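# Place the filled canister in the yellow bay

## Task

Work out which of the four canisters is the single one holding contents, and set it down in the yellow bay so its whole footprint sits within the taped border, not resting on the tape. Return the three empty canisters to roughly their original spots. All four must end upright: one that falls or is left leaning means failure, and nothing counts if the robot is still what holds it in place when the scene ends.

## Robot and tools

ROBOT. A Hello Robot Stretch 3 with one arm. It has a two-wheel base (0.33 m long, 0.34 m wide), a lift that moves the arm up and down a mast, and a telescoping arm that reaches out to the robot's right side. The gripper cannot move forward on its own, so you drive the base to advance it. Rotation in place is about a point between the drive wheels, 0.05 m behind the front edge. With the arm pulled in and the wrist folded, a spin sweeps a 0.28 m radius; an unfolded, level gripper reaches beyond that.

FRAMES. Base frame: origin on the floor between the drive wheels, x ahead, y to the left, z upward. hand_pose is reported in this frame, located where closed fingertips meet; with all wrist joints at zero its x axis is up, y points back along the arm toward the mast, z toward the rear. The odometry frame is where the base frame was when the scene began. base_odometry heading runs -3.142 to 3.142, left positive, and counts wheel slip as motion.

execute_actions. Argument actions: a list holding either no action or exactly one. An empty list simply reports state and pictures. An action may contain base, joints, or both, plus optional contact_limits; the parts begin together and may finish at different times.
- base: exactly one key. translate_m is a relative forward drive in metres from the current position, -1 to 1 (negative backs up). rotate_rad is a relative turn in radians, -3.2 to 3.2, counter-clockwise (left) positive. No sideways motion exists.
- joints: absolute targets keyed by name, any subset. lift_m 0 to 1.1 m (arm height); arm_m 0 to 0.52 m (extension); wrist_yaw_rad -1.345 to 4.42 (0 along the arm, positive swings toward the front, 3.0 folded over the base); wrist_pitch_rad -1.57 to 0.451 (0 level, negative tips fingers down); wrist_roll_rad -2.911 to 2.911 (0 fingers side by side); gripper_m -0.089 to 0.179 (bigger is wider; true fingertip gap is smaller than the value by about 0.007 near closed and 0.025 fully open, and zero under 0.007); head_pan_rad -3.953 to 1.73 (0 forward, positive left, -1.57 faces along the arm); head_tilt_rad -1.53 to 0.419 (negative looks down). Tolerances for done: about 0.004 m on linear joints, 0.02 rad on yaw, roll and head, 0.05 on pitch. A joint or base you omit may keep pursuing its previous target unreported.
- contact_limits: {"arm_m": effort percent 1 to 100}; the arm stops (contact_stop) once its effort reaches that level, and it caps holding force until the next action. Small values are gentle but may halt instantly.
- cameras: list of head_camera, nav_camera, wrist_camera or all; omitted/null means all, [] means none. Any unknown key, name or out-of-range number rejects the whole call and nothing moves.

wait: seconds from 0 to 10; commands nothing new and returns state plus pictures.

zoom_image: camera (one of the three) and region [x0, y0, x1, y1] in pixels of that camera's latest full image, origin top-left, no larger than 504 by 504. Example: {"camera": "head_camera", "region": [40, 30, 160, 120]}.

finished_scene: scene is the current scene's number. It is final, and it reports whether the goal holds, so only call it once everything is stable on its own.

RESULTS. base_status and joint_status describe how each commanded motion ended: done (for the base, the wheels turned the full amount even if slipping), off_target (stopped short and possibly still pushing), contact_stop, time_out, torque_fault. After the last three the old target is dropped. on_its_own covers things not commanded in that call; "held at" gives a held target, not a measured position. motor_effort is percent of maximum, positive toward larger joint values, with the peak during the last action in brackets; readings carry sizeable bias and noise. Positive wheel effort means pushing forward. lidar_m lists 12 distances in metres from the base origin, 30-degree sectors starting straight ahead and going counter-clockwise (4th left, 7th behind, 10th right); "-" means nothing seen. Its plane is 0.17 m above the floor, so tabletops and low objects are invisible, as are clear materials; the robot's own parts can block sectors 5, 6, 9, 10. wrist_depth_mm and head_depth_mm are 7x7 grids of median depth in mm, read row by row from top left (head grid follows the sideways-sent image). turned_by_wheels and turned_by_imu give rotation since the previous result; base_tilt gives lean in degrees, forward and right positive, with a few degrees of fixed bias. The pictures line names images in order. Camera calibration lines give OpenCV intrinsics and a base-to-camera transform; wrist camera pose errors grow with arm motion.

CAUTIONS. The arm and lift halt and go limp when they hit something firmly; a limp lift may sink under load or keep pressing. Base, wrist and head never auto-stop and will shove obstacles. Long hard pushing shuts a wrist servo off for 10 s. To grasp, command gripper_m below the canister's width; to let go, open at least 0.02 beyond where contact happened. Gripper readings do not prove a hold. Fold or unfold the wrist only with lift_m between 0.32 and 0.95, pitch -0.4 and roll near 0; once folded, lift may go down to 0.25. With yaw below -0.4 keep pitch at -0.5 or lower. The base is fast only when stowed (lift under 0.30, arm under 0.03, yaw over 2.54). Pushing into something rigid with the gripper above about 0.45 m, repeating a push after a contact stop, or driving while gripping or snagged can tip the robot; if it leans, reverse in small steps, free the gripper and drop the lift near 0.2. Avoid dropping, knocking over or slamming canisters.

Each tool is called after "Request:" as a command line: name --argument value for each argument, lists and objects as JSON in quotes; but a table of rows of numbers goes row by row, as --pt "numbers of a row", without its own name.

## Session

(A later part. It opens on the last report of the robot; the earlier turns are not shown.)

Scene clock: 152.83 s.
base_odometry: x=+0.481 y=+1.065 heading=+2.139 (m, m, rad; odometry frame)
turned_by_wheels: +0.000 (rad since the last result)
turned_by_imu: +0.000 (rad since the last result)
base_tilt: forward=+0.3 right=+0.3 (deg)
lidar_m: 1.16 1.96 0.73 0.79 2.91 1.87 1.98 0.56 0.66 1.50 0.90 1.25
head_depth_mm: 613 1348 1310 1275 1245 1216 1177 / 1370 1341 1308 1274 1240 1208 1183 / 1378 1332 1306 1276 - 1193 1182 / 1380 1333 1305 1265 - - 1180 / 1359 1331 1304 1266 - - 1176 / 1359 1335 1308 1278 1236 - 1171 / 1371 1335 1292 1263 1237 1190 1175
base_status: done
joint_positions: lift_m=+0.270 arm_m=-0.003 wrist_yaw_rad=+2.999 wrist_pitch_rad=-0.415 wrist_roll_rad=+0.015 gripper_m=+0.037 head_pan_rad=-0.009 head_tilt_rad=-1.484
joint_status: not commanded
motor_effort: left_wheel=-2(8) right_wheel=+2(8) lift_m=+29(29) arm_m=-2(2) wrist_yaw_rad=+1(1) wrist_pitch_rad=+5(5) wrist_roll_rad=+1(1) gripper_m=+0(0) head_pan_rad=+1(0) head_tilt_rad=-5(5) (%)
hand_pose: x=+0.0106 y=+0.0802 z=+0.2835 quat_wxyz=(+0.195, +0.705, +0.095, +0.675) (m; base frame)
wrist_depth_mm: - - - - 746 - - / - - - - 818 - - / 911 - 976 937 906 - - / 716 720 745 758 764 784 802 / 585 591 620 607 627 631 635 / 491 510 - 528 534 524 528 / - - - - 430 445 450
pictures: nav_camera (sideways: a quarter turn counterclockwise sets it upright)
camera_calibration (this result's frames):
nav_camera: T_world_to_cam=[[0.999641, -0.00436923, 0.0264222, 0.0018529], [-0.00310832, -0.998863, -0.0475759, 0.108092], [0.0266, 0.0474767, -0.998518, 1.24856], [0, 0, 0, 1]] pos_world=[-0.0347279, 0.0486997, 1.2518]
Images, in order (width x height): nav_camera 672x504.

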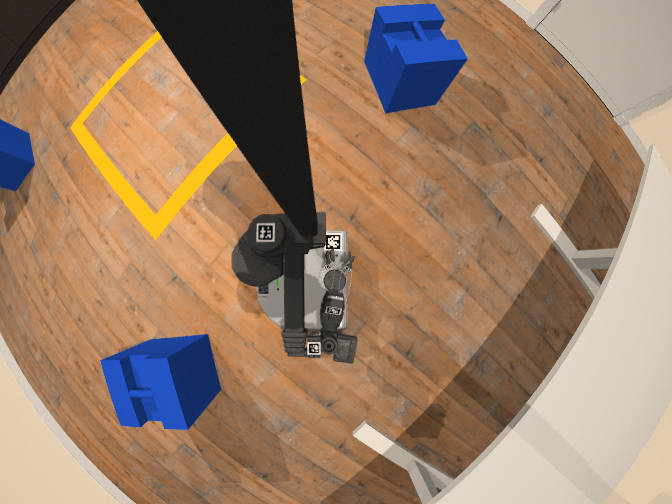

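Request:
execute_actions --actions '[{"base":{"translate_m":0.6}}]' --cameras '[]'

Request:
execute_actions --actions '[{"base":{"rotate_rad":1.38}}]' --cameras '["nav_camera"]'

Request:
execute_actions --actions '[{"base":{"translate_m":0.87}}]' --cameras '[]'

Request:
execute_actions --actions '[{"base":{"rotate_rad":1.85}}]' --cameras '["nav_camera"]'

Scene clock: 179.33 s.
base_odometry: x=+0.158 y=+1.571 heading=+2.139 (m, m, rad; odometry frame)
turned_by_wheels: +0.000 (rad since the last result)
turned_by_imu: +0.000 (rad since the last result)
base_tilt: forward=+0.2 right=+0.3 (deg)
lidar_m: 0.56 1.48 1.54 0.77 0.77 2.46 1.13 1.14 0.86 0.87 0.80 0.80
head_depth_mm: 594 576 564 547 534 522 1179 / 590 577 561 547 534 1199 1186 / 592 576 560 546 535 1199 1178 / 591 575 559 545 536 - 1176 / 589 574 560 548 - - 1173 / 591 575 558 1250 1241 - 1181 / 588 574 559 1266 1235 1193 1172
base_status: done
joint_positions: lift_m=+0.270 arm_m=-0.003 wrist_yaw_rad=+2.999 wrist_pitch_rad=-0.415 wrist_roll_rad=+0.015 gripper_m=+0.037 head_pan_rad=-0.009 head_tilt_rad=-1.484
joint_status: not commanded
motor_effort: left_wheel=-3(7) right_wheel=+1(9) lift_m=+28(28) arm_m=-2(2) wrist_yaw_rad=+1(1) wrist_pitch_rad=+5(5) wrist_roll_rad=+1(1) gripper_m=-1(1) head_pan_rad=+0(0) head_tilt_rad=-5(6) (%)
hand_pose: x=+0.0106 y=+0.0802 z=+0.2835 quat_wxyz=(+0.195, +0.705, +0.095, +0.675) (m; base frame)
wrist_depth_mm: - - - - - - - / - - - - - - - / 937 - 913 999 - - - / 716 722 740 753 768 785 800 / 580 588 638 606 620 627 635 / 498 516 - 530 533 502 483 / - - - - 431 448 443
pictures: none
No camera images: the call's "cameras" was empty. Leave "cameras" out to get every camera's image.

Scene clock: 181.63 s.
base_odometry: x=+0.158 y=+1.571 heading=-2.764 (m, m, rad; odometry frame)
turned_by_wheels: +1.380 (rad since the last result)
turned_by_imu: +1.391 (rad since the last result)
base_tilt: forward=+0.3 right=+0.4 (deg)
lidar_m: 1.62 0.77 2.32 2.45 2.27 2.20 0.86 0.83 0.80 0.59 0.56 1.55
head_depth_mm: 1385 1338 562 549 534 523 507 / 1382 1336 1304 547 533 522 507 / 1376 1346 1305 1267 533 520 508 / 1369 1344 1300 1274 530 518 507 / 1380 1342 1301 1276 - 515 506 / 1386 1341 1307 1265 1240 - 1170 / 1046 1276 1302 1268 1228 1193 1178
base_status: done
joint_positions: lift_m=+0.270 arm_m=-0.003 wrist_yaw_rad=+2.999 wrist_pitch_rad=-0.415 wrist_roll_rad=+0.015 gripper_m=+0.037 head_pan_rad=-0.009 head_tilt_rad=-1.484
joint_status: not commanded
motor_effort: left_wheel=-3(12) right_wheel=+2(12) lift_m=+28(28) arm_m=-2(2) wrist_yaw_rad=+1(0) wrist_pitch_rad=+5(5) wrist_roll_rad=+1(1) gripper_m=-2(0) head_pan_rad=+0(1) head_tilt_rad=-5(5) (%)
hand_pose: x=+0.0106 y=+0.0802 z=+0.2835 quat_wxyz=(+0.195, +0.705, +0.095, +0.675) (m; base frame)
wrist_depth_mm: 875 - - - - - - / 957 - - - - - - / 913 - 972 981 - - 671 / 715 726 743 762 773 784 702 / 590 590 622 607 624 628 637 / 497 512 - 525 536 523 529 / - - - - 432 447 450
pictures: nav_camera (sideways: a quarter turn counterclockwise sets it upright)
camera_calibration (this result's frames):
nav_camera: T_world_to_cam=[[0.999641, -0.00436906, 0.0264221, 0.00185306], [-0.00310815, -0.998863, -0.0475759, 0.108092], [0.0265999, 0.0474767, -0.998518, 1.24856], [0, 0, 0, 1]] pos_world=[-0.0347279, 0.0486997, 1.2518]
Images, in order (width x height): nav_camera 672x504.

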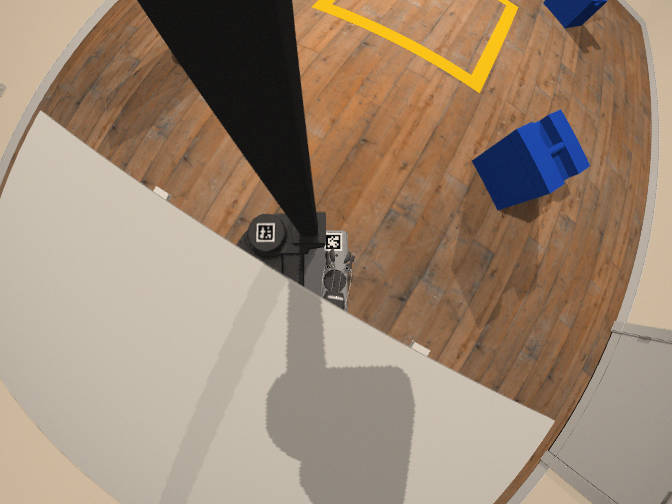

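Scene clock: 186.30 s.
base_odometry: x=-0.651 y=+1.250 heading=-2.764 (m, m, rad; odometry frame)
turned_by_wheels: +0.000 (rad since the last result)
turned_by_imu: +0.000 (rad since the last result)
base_tilt: forward=+0.2 right=+0.3 (deg)
lidar_m: 0.85 1.18 1.82 0.33 0.33 1.68 1.73 0.85 1.25 1.15 0.83 0.79
head_depth_mm: 1017 1299 1306 1279 1253 1219 1186 / 1130 1332 1314 1277 1244 1207 1175 / 1221 1340 1303 1267 - 1203 1191 / 1310 1340 1312 1266 - - 1182 / 1362 1340 1293 1266 - - 1177 / 1369 1335 1297 1273 1242 - 1168 / 1372 1338 1306 1264 1165 1201 1181
base_status: done
joint_positions: lift_m=+0.270 arm_m=-0.003 wrist_yaw_rad=+2.999 wrist_pitch_rad=-0.415 wrist_roll_rad=+0.015 gripper_m=+0.037 head_pan_rad=-0.009 head_tilt_rad=-1.484
joint_status: not commanded
motor_effort: left_wheel=-2(9) right_wheel=+2(9) lift_m=+28(29) arm_m=-2(2) wrist_yaw_rad=+1(0) wrist_pitch_rad=+5(5) wrist_roll_rad=+1(1) gripper_m=-1(0) head_pan_rad=+1(1) head_tilt_rad=-5(5) (%)
hand_pose: x=+0.0106 y=+0.0802 z=+0.2835 quat_wxyz=(+0.195, +0.705, +0.095, +0.675) (m; base frame)
wrist_depth_mm: - - 424 405 - - - / - - 372 443 - - - / 926 - 403 488 - - - / 715 730 446 542 775 774 785 / 587 594 481 580 626 626 634 / 491 513 - 525 533 522 530 / - - - - 432 447 452
pictures: none
No camera images: the call's "cameras" was empty. Leave "cameras" out to get every camera's image.

Scene clock: 188.77 s.
base_odometry: x=-0.651 y=+1.250 heading=-0.914 (m, m, rad; odometry frame)
turned_by_wheels: +1.850 (rad since the last result)
turned_by_imu: +1.864 (rad since the last result)
base_tilt: forward=+0.3 right=+0.4 (deg)
lidar_m: 0.32 1.68 1.73 1.43 1.25 1.25 0.92 0.80 0.79 0.97 1.72 0.36
head_depth_mm: 1383 1344 1309 1275 1247 1217 1186 / 1393 1336 1307 1275 1239 1211 1191 / 1377 942 1018 1272 - 1202 1185 / 1379 994 978 1269 - - 1182 / 1373 931 1290 1267 - - 1174 / 1380 1332 1299 1267 1247 - 1182 / 1377 1339 1294 1263 1235 1206 1174
base_status: done
joint_positions: lift_m=+0.270 arm_m=-0.003 wrist_yaw_rad=+2.999 wrist_pitch_rad=-0.415 wrist_roll_rad=+0.015 gripper_m=+0.037 head_pan_rad=-0.009 head_tilt_rad=-1.484
joint_status: not commanded
motor_effort: left_wheel=-3(12) right_wheel=+2(10) lift_m=+29(28) arm_m=-3(2) wrist_yaw_rad=+0(1) wrist_pitch_rad=+5(5) wrist_roll_rad=+1(1) gripper_m=-1(1) head_pan_rad=+0(0) head_tilt_rad=-5(5) (%)
hand_pose: x=+0.0106 y=+0.0802 z=+0.2835 quat_wxyz=(+0.195, +0.705, +0.095, +0.675) (m; base frame)
wrist_depth_mm: 978 - - - - - - / - - - - - - - / 921 - 979 993 - - - / 713 725 732 751 767 781 792 / 586 590 627 614 623 625 629 / 497 509 - 524 534 520 530 / - - - - 432 449 454
pictures: nav_camera (sideways: a quarter turn counterclockwise sets it upright)
camera_calibration (this result's frames):
nav_camera: T_world_to_cam=[[0.999641, -0.00436915, 0.0264223, 0.00185275], [-0.00310823, -0.998863, -0.0475759, 0.108092], [0.0266002, 0.0474767, -0.998518, 1.24856], [0, 0, 0, 1]] pos_world=[-0.0347279, 0.0486997, 1.2518]
Images, in order (width x height): nav_camera 672x504.

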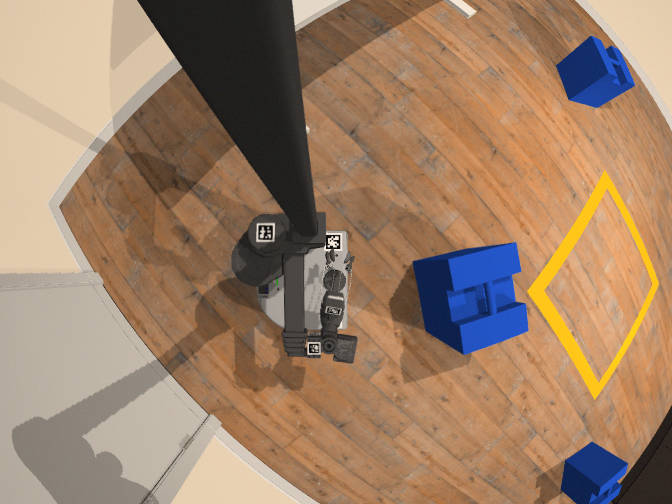

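Request:
execute_actions --actions '[{"base":{"translate_m":1.0}}]' --cameras '["nav_camera"]'

Scene clock: 223.63 s.
base_odometry: x=-0.041 y=+0.458 heading=-0.914 (m, m, rad; odometry frame)
turned_by_wheels: +0.000 (rad since the last result)
turned_by_imu: +0.000 (rad since the last result)
base_tilt: forward=+0.2 right=+0.3 (deg)
lidar_m: - - 1.04 1.72 1.70 1.55 1.74 1.55 1.55 0.20 0.15 -
head_depth_mm: 1384 1340 1310 1271 1242 1213 1176 / 1367 1346 1306 888 1243 1215 1184 / 1380 1333 1303 935 - 1203 1183 / 1375 1336 1296 888 - - 1177 / 1378 1339 1303 1258 - - 1180 / 1370 1333 1304 1266 1238 - 1178 / 1370 1336 1296 1263 1237 1198 1182
base_status: done
joint_positions: lift_m=+0.270 arm_m=-0.003 wrist_yaw_rad=+3.005 wrist_pitch_rad=-0.415 wrist_roll_rad=+0.015 gripper_m=+0.037 head_pan_rad=-0.009 head_tilt_rad=-1.485
joint_status: not commanded
motor_effort: left_wheel=-2(7) right_wheel=+2(11) lift_m=+29(28) arm_m=-2(2) wrist_yaw_rad=-4(9) wrist_pitch_rad=+5(5) wrist_roll_rad=+1(1) gripper_m=+1(1) head_pan_rad=+0(0) head_tilt_rad=-5(5) (%)
hand_pose: x=+0.0095 y=+0.0804 z=+0.2835 quat_wxyz=(+0.194, +0.705, +0.097, +0.675) (m; base frame)
wrist_depth_mm: - - - - - - - / - - - - - 93 80 / 915 - 987 995 962 89 63 / 725 717 747 747 705 89 63 / 586 595 619 605 141 90 64 / 496 511 - 526 130 91 64 / - - - - 178 92 64
pictures: nav_camera (sideways: a quarter turn counterclockwise sets it upright)
camera_calibration (this result's frames):
nav_camera: T_world_to_cam=[[0.999646, -0.00436302, 0.0262557, 0.00206962], [-0.00310999, -0.998863, -0.0475769, 0.108093], [0.0264335, 0.0474784, -0.998522, 1.24856], [0, 0, 0, 1]] pos_world=[-0.0347366, 0.0486996, 1.25181]
Images, in order (width x height): nav_camera 672x504.

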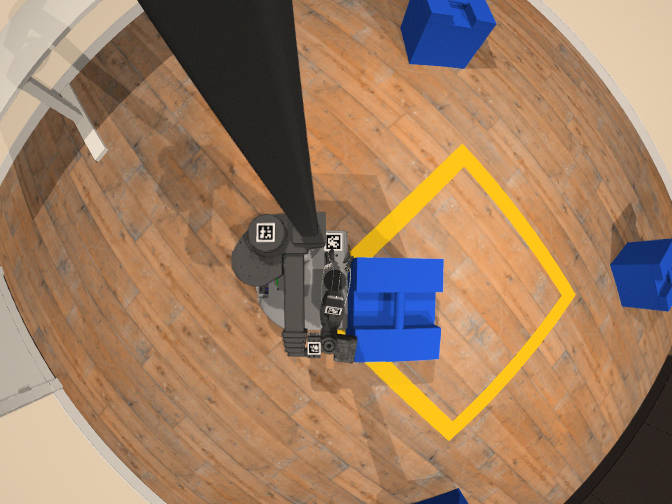

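Request:
execute_actions --actions '[{"base":{"translate_m":-0.3}}]' --cameras '[]'

Request:
execute_actions --actions '[{"base":{"rotate_rad":0.99}}]' --cameras '[]'

Request:
execute_actions --actions '[{"base":{"translate_m":0.65}}]' --cameras '[]'

Request:
execute_actions --actions '[{"base":{"rotate_rad":-0.99}}]' --cameras '[]'

Request:
execute_actions --actions '[{"base":{"translate_m":0.6}}]' --cameras '[]'

Request:
execute_actions --actions '[{"base":{"rotate_rad":-1.555}}]' --cameras '[]'

Request:
execute_actions --actions '[{"base":{"translate_m":0.58}}]' --cameras '[]'

Request:
execute_actions --actions '[{"base":{"rotate_rad":-1.555}}]' --cameras '["nav_camera"]'

Scene clock: 254.30 s.
base_odometry: x=-0.224 y=+0.696 heading=-0.914 (m, m, rad; odometry frame)
turned_by_wheels: +0.000 (rad since the last result)
turned_by_imu: -0.001 (rad since the last result)
base_tilt: forward=+0.3 right=+0.3 (deg)
lidar_m: 0.35 2.44 1.18 1.65 1.73 1.31 1.50 1.33 1.33 1.56 1.36 0.37
head_depth_mm: 1381 1350 1309 1271 1238 1220 1178 / 1371 941 1291 1269 1239 1204 1183 / 1386 984 1007 1273 - 1201 1181 / 1367 934 1022 1266 - - 1180 / 1378 1332 1292 1270 - - 1181 / 1370 1337 1301 1263 1242 - 1175 / 1364 1331 1295 1263 1231 1191 1178
base_status: done
joint_positions: lift_m=+0.270 arm_m=-0.003 wrist_yaw_rad=+3.001 wrist_pitch_rad=-0.415 wrist_roll_rad=+0.015 gripper_m=+0.037 head_pan_rad=-0.009 head_tilt_rad=-1.485
joint_status: not commanded
motor_effort: left_wheel=-2(12) right_wheel=+1(5) lift_m=+29(29) arm_m=-3(3) wrist_yaw_rad=-1(4) wrist_pitch_rad=+5(5) wrist_roll_rad=+1(1) gripper_m=-1(1) head_pan_rad=+0(1) head_tilt_rad=-5(5) (%)
hand_pose: x=+0.0103 y=+0.0803 z=+0.2835 quat_wxyz=(+0.195, +0.705, +0.095, +0.675) (m; base frame)
wrist_depth_mm: - - - - - - - / - - - - - - - / 931 - 990 - - - - / 713 714 736 755 767 779 799 / 589 591 632 604 621 625 635 / 494 513 - 523 534 525 531 / - - - - 431 449 452
pictures: none
No camera images: the call's "cameras" was empty. Leave "cameras" out to get every camera's image.

Scene clock: 256.23 s.
base_odometry: x=-0.224 y=+0.696 heading=+0.075 (m, m, rad; odometry frame)
turned_by_wheels: +0.990 (rad since the last result)
turned_by_imu: +0.999 (rad since the last result)
base_tilt: forward=+0.3 right=+0.3 (deg)
lidar_m: 1.18 1.65 1.73 1.31 1.55 1.33 1.33 1.51 1.35 0.37 0.35 2.44
head_depth_mm: 1382 1345 1308 970 1238 1212 1185 / 1382 1338 1298 1263 1243 1211 1183 / 1374 1339 1305 1280 - 1194 1179 / 1378 1334 1312 1265 - - 1182 / 1369 1343 1304 1268 - - 1173 / 1370 1332 1297 1268 1243 - 1177 / 1373 1339 1294 1264 1238 1195 1172
base_status: done
joint_positions: lift_m=+0.270 arm_m=-0.003 wrist_yaw_rad=+3.001 wrist_pitch_rad=-0.415 wrist_roll_rad=+0.015 gripper_m=+0.037 head_pan_rad=-0.009 head_tilt_rad=-1.485
joint_status: not commanded
motor_effort: left_wheel=-2(12) right_wheel=+1(10) lift_m=+28(28) arm_m=-3(2) wrist_yaw_rad=-1(1) wrist_pitch_rad=+5(5) wrist_roll_rad=+1(1) gripper_m=-1(2) head_pan_rad=+0(0) head_tilt_rad=-5(5) (%)
hand_pose: x=+0.0103 y=+0.0802 z=+0.2835 quat_wxyz=(+0.195, +0.705, +0.095, +0.675) (m; base frame)
wrist_depth_mm: - - - - - - - / - - - - - - - / 935 - 964 973 - - - / 725 712 747 756 769 783 794 / 587 591 625 609 622 626 640 / 492 508 - 525 532 520 526 / - - - - 433 452 453
pictures: none
No camera images: the call's "cameras" was empty. Leave "cameras" out to get every camera's image.

Scene clock: 260.10 s.
base_odometry: x=+0.424 y=+0.745 heading=+0.075 (m, m, rad; odometry frame)
turned_by_wheels: +0.000 (rad since the last result)
turned_by_imu: +0.000 (rad since the last result)
base_tilt: forward=+0.3 right=+0.3 (deg)
lidar_m: 0.53 1.87 1.21 1.58 1.80 1.94 1.96 0.47 0.48 1.57 1.58 0.69
head_depth_mm: 1376 1350 1314 1283 1245 1219 937 / 1073 1329 1316 1275 1243 1210 1176 / 978 1187 1301 1270 - 1202 1185 / 961 1049 1300 1271 - - 1178 / 960 1334 1300 1271 - - 1177 / 1367 1335 1297 1271 1244 - 1177 / 1380 1338 1297 1268 1241 1199 1174
base_status: done
joint_positions: lift_m=+0.270 arm_m=-0.003 wrist_yaw_rad=+3.001 wrist_pitch_rad=-0.415 wrist_roll_rad=+0.015 gripper_m=+0.037 head_pan_rad=-0.009 head_tilt_rad=-1.485
joint_status: not commanded
motor_effort: left_wheel=-2(9) right_wheel=+2(8) lift_m=+29(28) arm_m=-3(2) wrist_yaw_rad=-1(1) wrist_pitch_rad=+5(5) wrist_roll_rad=+1(1) gripper_m=+0(0) head_pan_rad=+0(0) head_tilt_rad=-5(5) (%)
hand_pose: x=+0.0103 y=+0.0802 z=+0.2835 quat_wxyz=(+0.195, +0.705, +0.095, +0.675) (m; base frame)
wrist_depth_mm: - - - - - - - / - - - - - - - / 918 - 991 - - - - / 717 708 748 754 768 784 789 / 586 595 624 605 619 620 630 / 492 511 - 523 532 522 530 / - - - - 432 449 455
pictures: none
No camera images: the call's "cameras" was empty. Leave "cameras" out to get every camera's image.

Scene clock: 262.03 s.
base_odometry: x=+0.424 y=+0.745 heading=-0.915 (m, m, rad; odometry frame)
turned_by_wheels: -0.990 (rad since the last result)
turned_by_imu: -0.999 (rad since the last result)
base_tilt: forward=+0.3 right=+0.3 (deg)
lidar_m: 1.67 0.64 0.53 1.81 1.58 1.59 1.41 1.95 1.97 0.47 0.49 1.57
head_depth_mm: 1394 1342 1316 1280 1243 1214 1176 / 1383 1343 1313 1272 1244 1211 1185 / 1366 1337 1302 1273 - 1201 1181 / 1377 1337 1307 1267 - - 1182 / 1377 1329 1299 1274 - - 1172 / 1375 1330 1302 1267 1241 - 1176 / 1370 1331 1295 1259 1242 1194 1183
base_status: done
joint_positions: lift_m=+0.270 arm_m=-0.003 wrist_yaw_rad=+3.001 wrist_pitch_rad=-0.415 wrist_roll_rad=+0.015 gripper_m=+0.037 head_pan_rad=-0.009 head_tilt_rad=-1.485
joint_status: not commanded
motor_effort: left_wheel=+2(12) right_wheel=-2(8) lift_m=+29(29) arm_m=-3(3) wrist_yaw_rad=+0(1) wrist_pitch_rad=+5(5) wrist_roll_rad=+1(1) gripper_m=+0(1) head_pan_rad=+0(1) head_tilt_rad=-5(5) (%)
hand_pose: x=+0.0103 y=+0.0802 z=+0.2835 quat_wxyz=(+0.195, +0.705, +0.095, +0.675) (m; base frame)
wrist_depth_mm: - - - - 682 491 527 / - - - - 712 530 573 / 935 - 971 - 724 586 927 / 714 701 742 751 704 664 764 / 587 591 630 607 624 625 640 / 493 510 - 528 528 521 524 / - - - - 431 448 455
pictures: none
No camera images: the call's "cameras" was empty. Leave "cameras" out to get every camera's image.

Scene clock: 265.67 s.
base_odometry: x=+0.790 y=+0.269 heading=-0.914 (m, m, rad; odometry frame)
turned_by_wheels: +0.000 (rad since the last result)
turned_by_imu: +0.000 (rad since the last result)
base_tilt: forward=+0.3 right=+0.5 (deg)
lidar_m: 1.56 1.37 1.37 0.46 0.47 1.57 2.00 0.67 0.60 1.65 2.16 1.02
head_depth_mm: 1368 1333 1310 1278 1252 1212 1185 / 1384 1345 1302 1277 1241 1209 1184 / 1366 1345 1304 1271 - 1204 1173 / 1380 1333 1298 1263 - - 1178 / 1370 1333 1296 1264 - - 1174 / 1372 1327 1300 1257 1240 - 1184 / 1373 1335 1299 1269 1229 1199 1185
base_status: done
joint_positions: lift_m=+0.270 arm_m=-0.003 wrist_yaw_rad=+3.001 wrist_pitch_rad=-0.415 wrist_roll_rad=+0.015 gripper_m=+0.037 head_pan_rad=-0.009 head_tilt_rad=-1.485
joint_status: not commanded
motor_effort: left_wheel=+2(12) right_wheel=-2(5) lift_m=+29(28) arm_m=-3(3) wrist_yaw_rad=+0(1) wrist_pitch_rad=+5(5) wrist_roll_rad=+1(1) gripper_m=+0(1) head_pan_rad=+0(0) head_tilt_rad=-5(5) (%)
hand_pose: x=+0.0103 y=+0.0802 z=+0.2835 quat_wxyz=(+0.195, +0.705, +0.095, +0.675) (m; base frame)
wrist_depth_mm: 411 - 452 - - - - / 452 - 486 - - - - / 866 - 543 - - - - / 708 539 587 751 770 786 786 / 586 571 628 610 623 613 634 / 491 520 - 529 534 518 529 / - - - - 428 451 450
pictures: none
No camera images: the call's "cameras" was empty. Leave "cameras" out to get every camera's image.

Scene clock: 267.97 s.
base_odometry: x=+0.790 y=+0.269 heading=-2.469 (m, m, rad; odometry frame)
turned_by_wheels: -1.555 (rad since the last result)
turned_by_imu: -1.567 (rad since the last result)
base_tilt: forward=+0.2 right=+0.3 (deg)
lidar_m: 1.65 2.15 1.02 1.54 1.37 1.37 0.46 0.47 2.00 2.00 0.66 0.60
head_depth_mm: 1371 1155 1300 1269 1239 1214 1185 / 1374 1344 1307 1269 1237 1208 1148 / 1370 1336 1301 1275 - 1196 1158 / 1380 1341 1305 1265 - - 1179 / 1382 1338 1304 1264 - - 1178 / 1370 1332 1290 1274 1241 - 1175 / 1365 1333 1301 1269 1240 1195 1177
base_status: done
joint_positions: lift_m=+0.270 arm_m=-0.003 wrist_yaw_rad=+3.001 wrist_pitch_rad=-0.415 wrist_roll_rad=+0.015 gripper_m=+0.037 head_pan_rad=-0.009 head_tilt_rad=-1.485
joint_status: not commanded
motor_effort: left_wheel=+3(14) right_wheel=-2(8) lift_m=+29(29) arm_m=-3(3) wrist_yaw_rad=+0(0) wrist_pitch_rad=+5(5) wrist_roll_rad=+1(1) gripper_m=+0(0) head_pan_rad=+0(0) head_tilt_rad=-5(5) (%)
hand_pose: x=+0.0103 y=+0.0802 z=+0.2835 quat_wxyz=(+0.195, +0.705, +0.095, +0.675) (m; base frame)
wrist_depth_mm: - - - - - - - / - - - - - - - / 925 - 985 983 - - - / 715 709 735 749 768 790 801 / 590 593 624 609 624 629 630 / 495 511 - 522 534 518 527 / - - - - 432 447 454
pictures: none
No camera images: the call's "cameras" was empty. Leave "cameras" out to get every camera's image.

Scene clock: 271.53 s.
base_odometry: x=+0.337 y=-0.092 heading=-2.469 (m, m, rad; odometry frame)
turned_by_wheels: +0.000 (rad since the last result)
turned_by_imu: +0.000 (rad since the last result)
base_tilt: forward=+0.3 right=+0.2 (deg)
lidar_m: 1.06 1.73 1.73 0.87 1.76 1.76 1.04 1.06 0.38 0.37 0.39 2.01
head_depth_mm: 1372 1336 1306 1274 1135 1212 1185 / 1375 1349 1310 1265 1243 1202 1182 / 1370 1340 1300 1269 - 1206 1188 / 1373 1333 1298 1267 - - 1186 / 1369 1336 1305 1266 - - 1180 / 1368 1339 1303 1265 1247 - 1170 / 1369 1335 1298 1264 1229 1198 1179
base_status: done
joint_positions: lift_m=+0.270 arm_m=-0.003 wrist_yaw_rad=+3.001 wrist_pitch_rad=-0.415 wrist_roll_rad=+0.015 gripper_m=+0.037 head_pan_rad=-0.009 head_tilt_rad=-1.485
joint_status: not commanded
motor_effort: left_wheel=+2(13) right_wheel=-2(6) lift_m=+29(29) arm_m=-3(3) wrist_yaw_rad=-1(0) wrist_pitch_rad=+5(5) wrist_roll_rad=+1(1) gripper_m=+1(1) head_pan_rad=+1(1) head_tilt_rad=-5(5) (%)
hand_pose: x=+0.0103 y=+0.0802 z=+0.2835 quat_wxyz=(+0.195, +0.705, +0.095, +0.675) (m; base frame)
wrist_depth_mm: - - 926 968 - - - / - - - - - - - / 944 - 968 - - - - / 717 705 745 751 763 784 795 / 588 586 631 609 623 629 633 / 493 514 - 525 532 524 529 / - - - - 429 447 451
pictures: none
No camera images: the call's "cameras" was empty. Leave "cameras" out to get every camera's image.

Scene clock: 273.83 s.
base_odometry: x=+0.337 y=-0.092 heading=+2.259 (m, m, rad; odometry frame)
turned_by_wheels: -1.555 (rad since the last result)
turned_by_imu: -1.567 (rad since the last result)
base_tilt: forward=+0.4 right=+0.3 (deg)
lidar_m: 0.37 0.39 1.14 1.06 1.73 1.73 0.87 1.76 1.77 1.04 2.02 0.38
head_depth_mm: 1383 1349 1311 1284 1247 1210 1190 / 1368 1342 1298 1273 1236 1208 1188 / 1375 934 1293 1271 - 1198 1181 / 1372 983 1075 1266 - - 1175 / 1374 934 1097 1268 - - 1170 / 1373 1328 1301 1275 1242 - 1174 / 1380 1325 1301 1273 1240 1200 1175
base_status: done
joint_positions: lift_m=+0.270 arm_m=-0.003 wrist_yaw_rad=+3.001 wrist_pitch_rad=-0.415 wrist_roll_rad=+0.015 gripper_m=+0.037 head_pan_rad=-0.009 head_tilt_rad=-1.485
joint_status: not commanded
motor_effort: left_wheel=+2(13) right_wheel=-2(10) lift_m=+28(29) arm_m=-3(3) wrist_yaw_rad=-1(0) wrist_pitch_rad=+5(5) wrist_roll_rad=+1(1) gripper_m=+0(1) head_pan_rad=+1(1) head_tilt_rad=-5(5) (%)
hand_pose: x=+0.0103 y=+0.0802 z=+0.2835 quat_wxyz=(+0.195, +0.705, +0.095, +0.675) (m; base frame)
wrist_depth_mm: - - - - - - - / - - - - - - - / 910 - 973 996 - - - / 719 710 737 762 769 778 788 / 585 591 621 609 621 629 638 / 496 510 - 530 534 524 526 / - - - - 429 446 425
pictures: nav_camera (sideways: a quarter turn counterclockwise sets it upright)
camera_calibration (this result's frames):
nav_camera: T_world_to_cam=[[0.999646, -0.00436348, 0.0262559, 0.00206946], [-0.00311044, -0.998863, -0.0475769, 0.108093], [0.0264336, 0.0474784, -0.998522, 1.24856], [0, 0, 0, 1]] pos_world=[-0.0347365, 0.0486996, 1.25181]
Images, in order (width x height): nav_camera 672x504.

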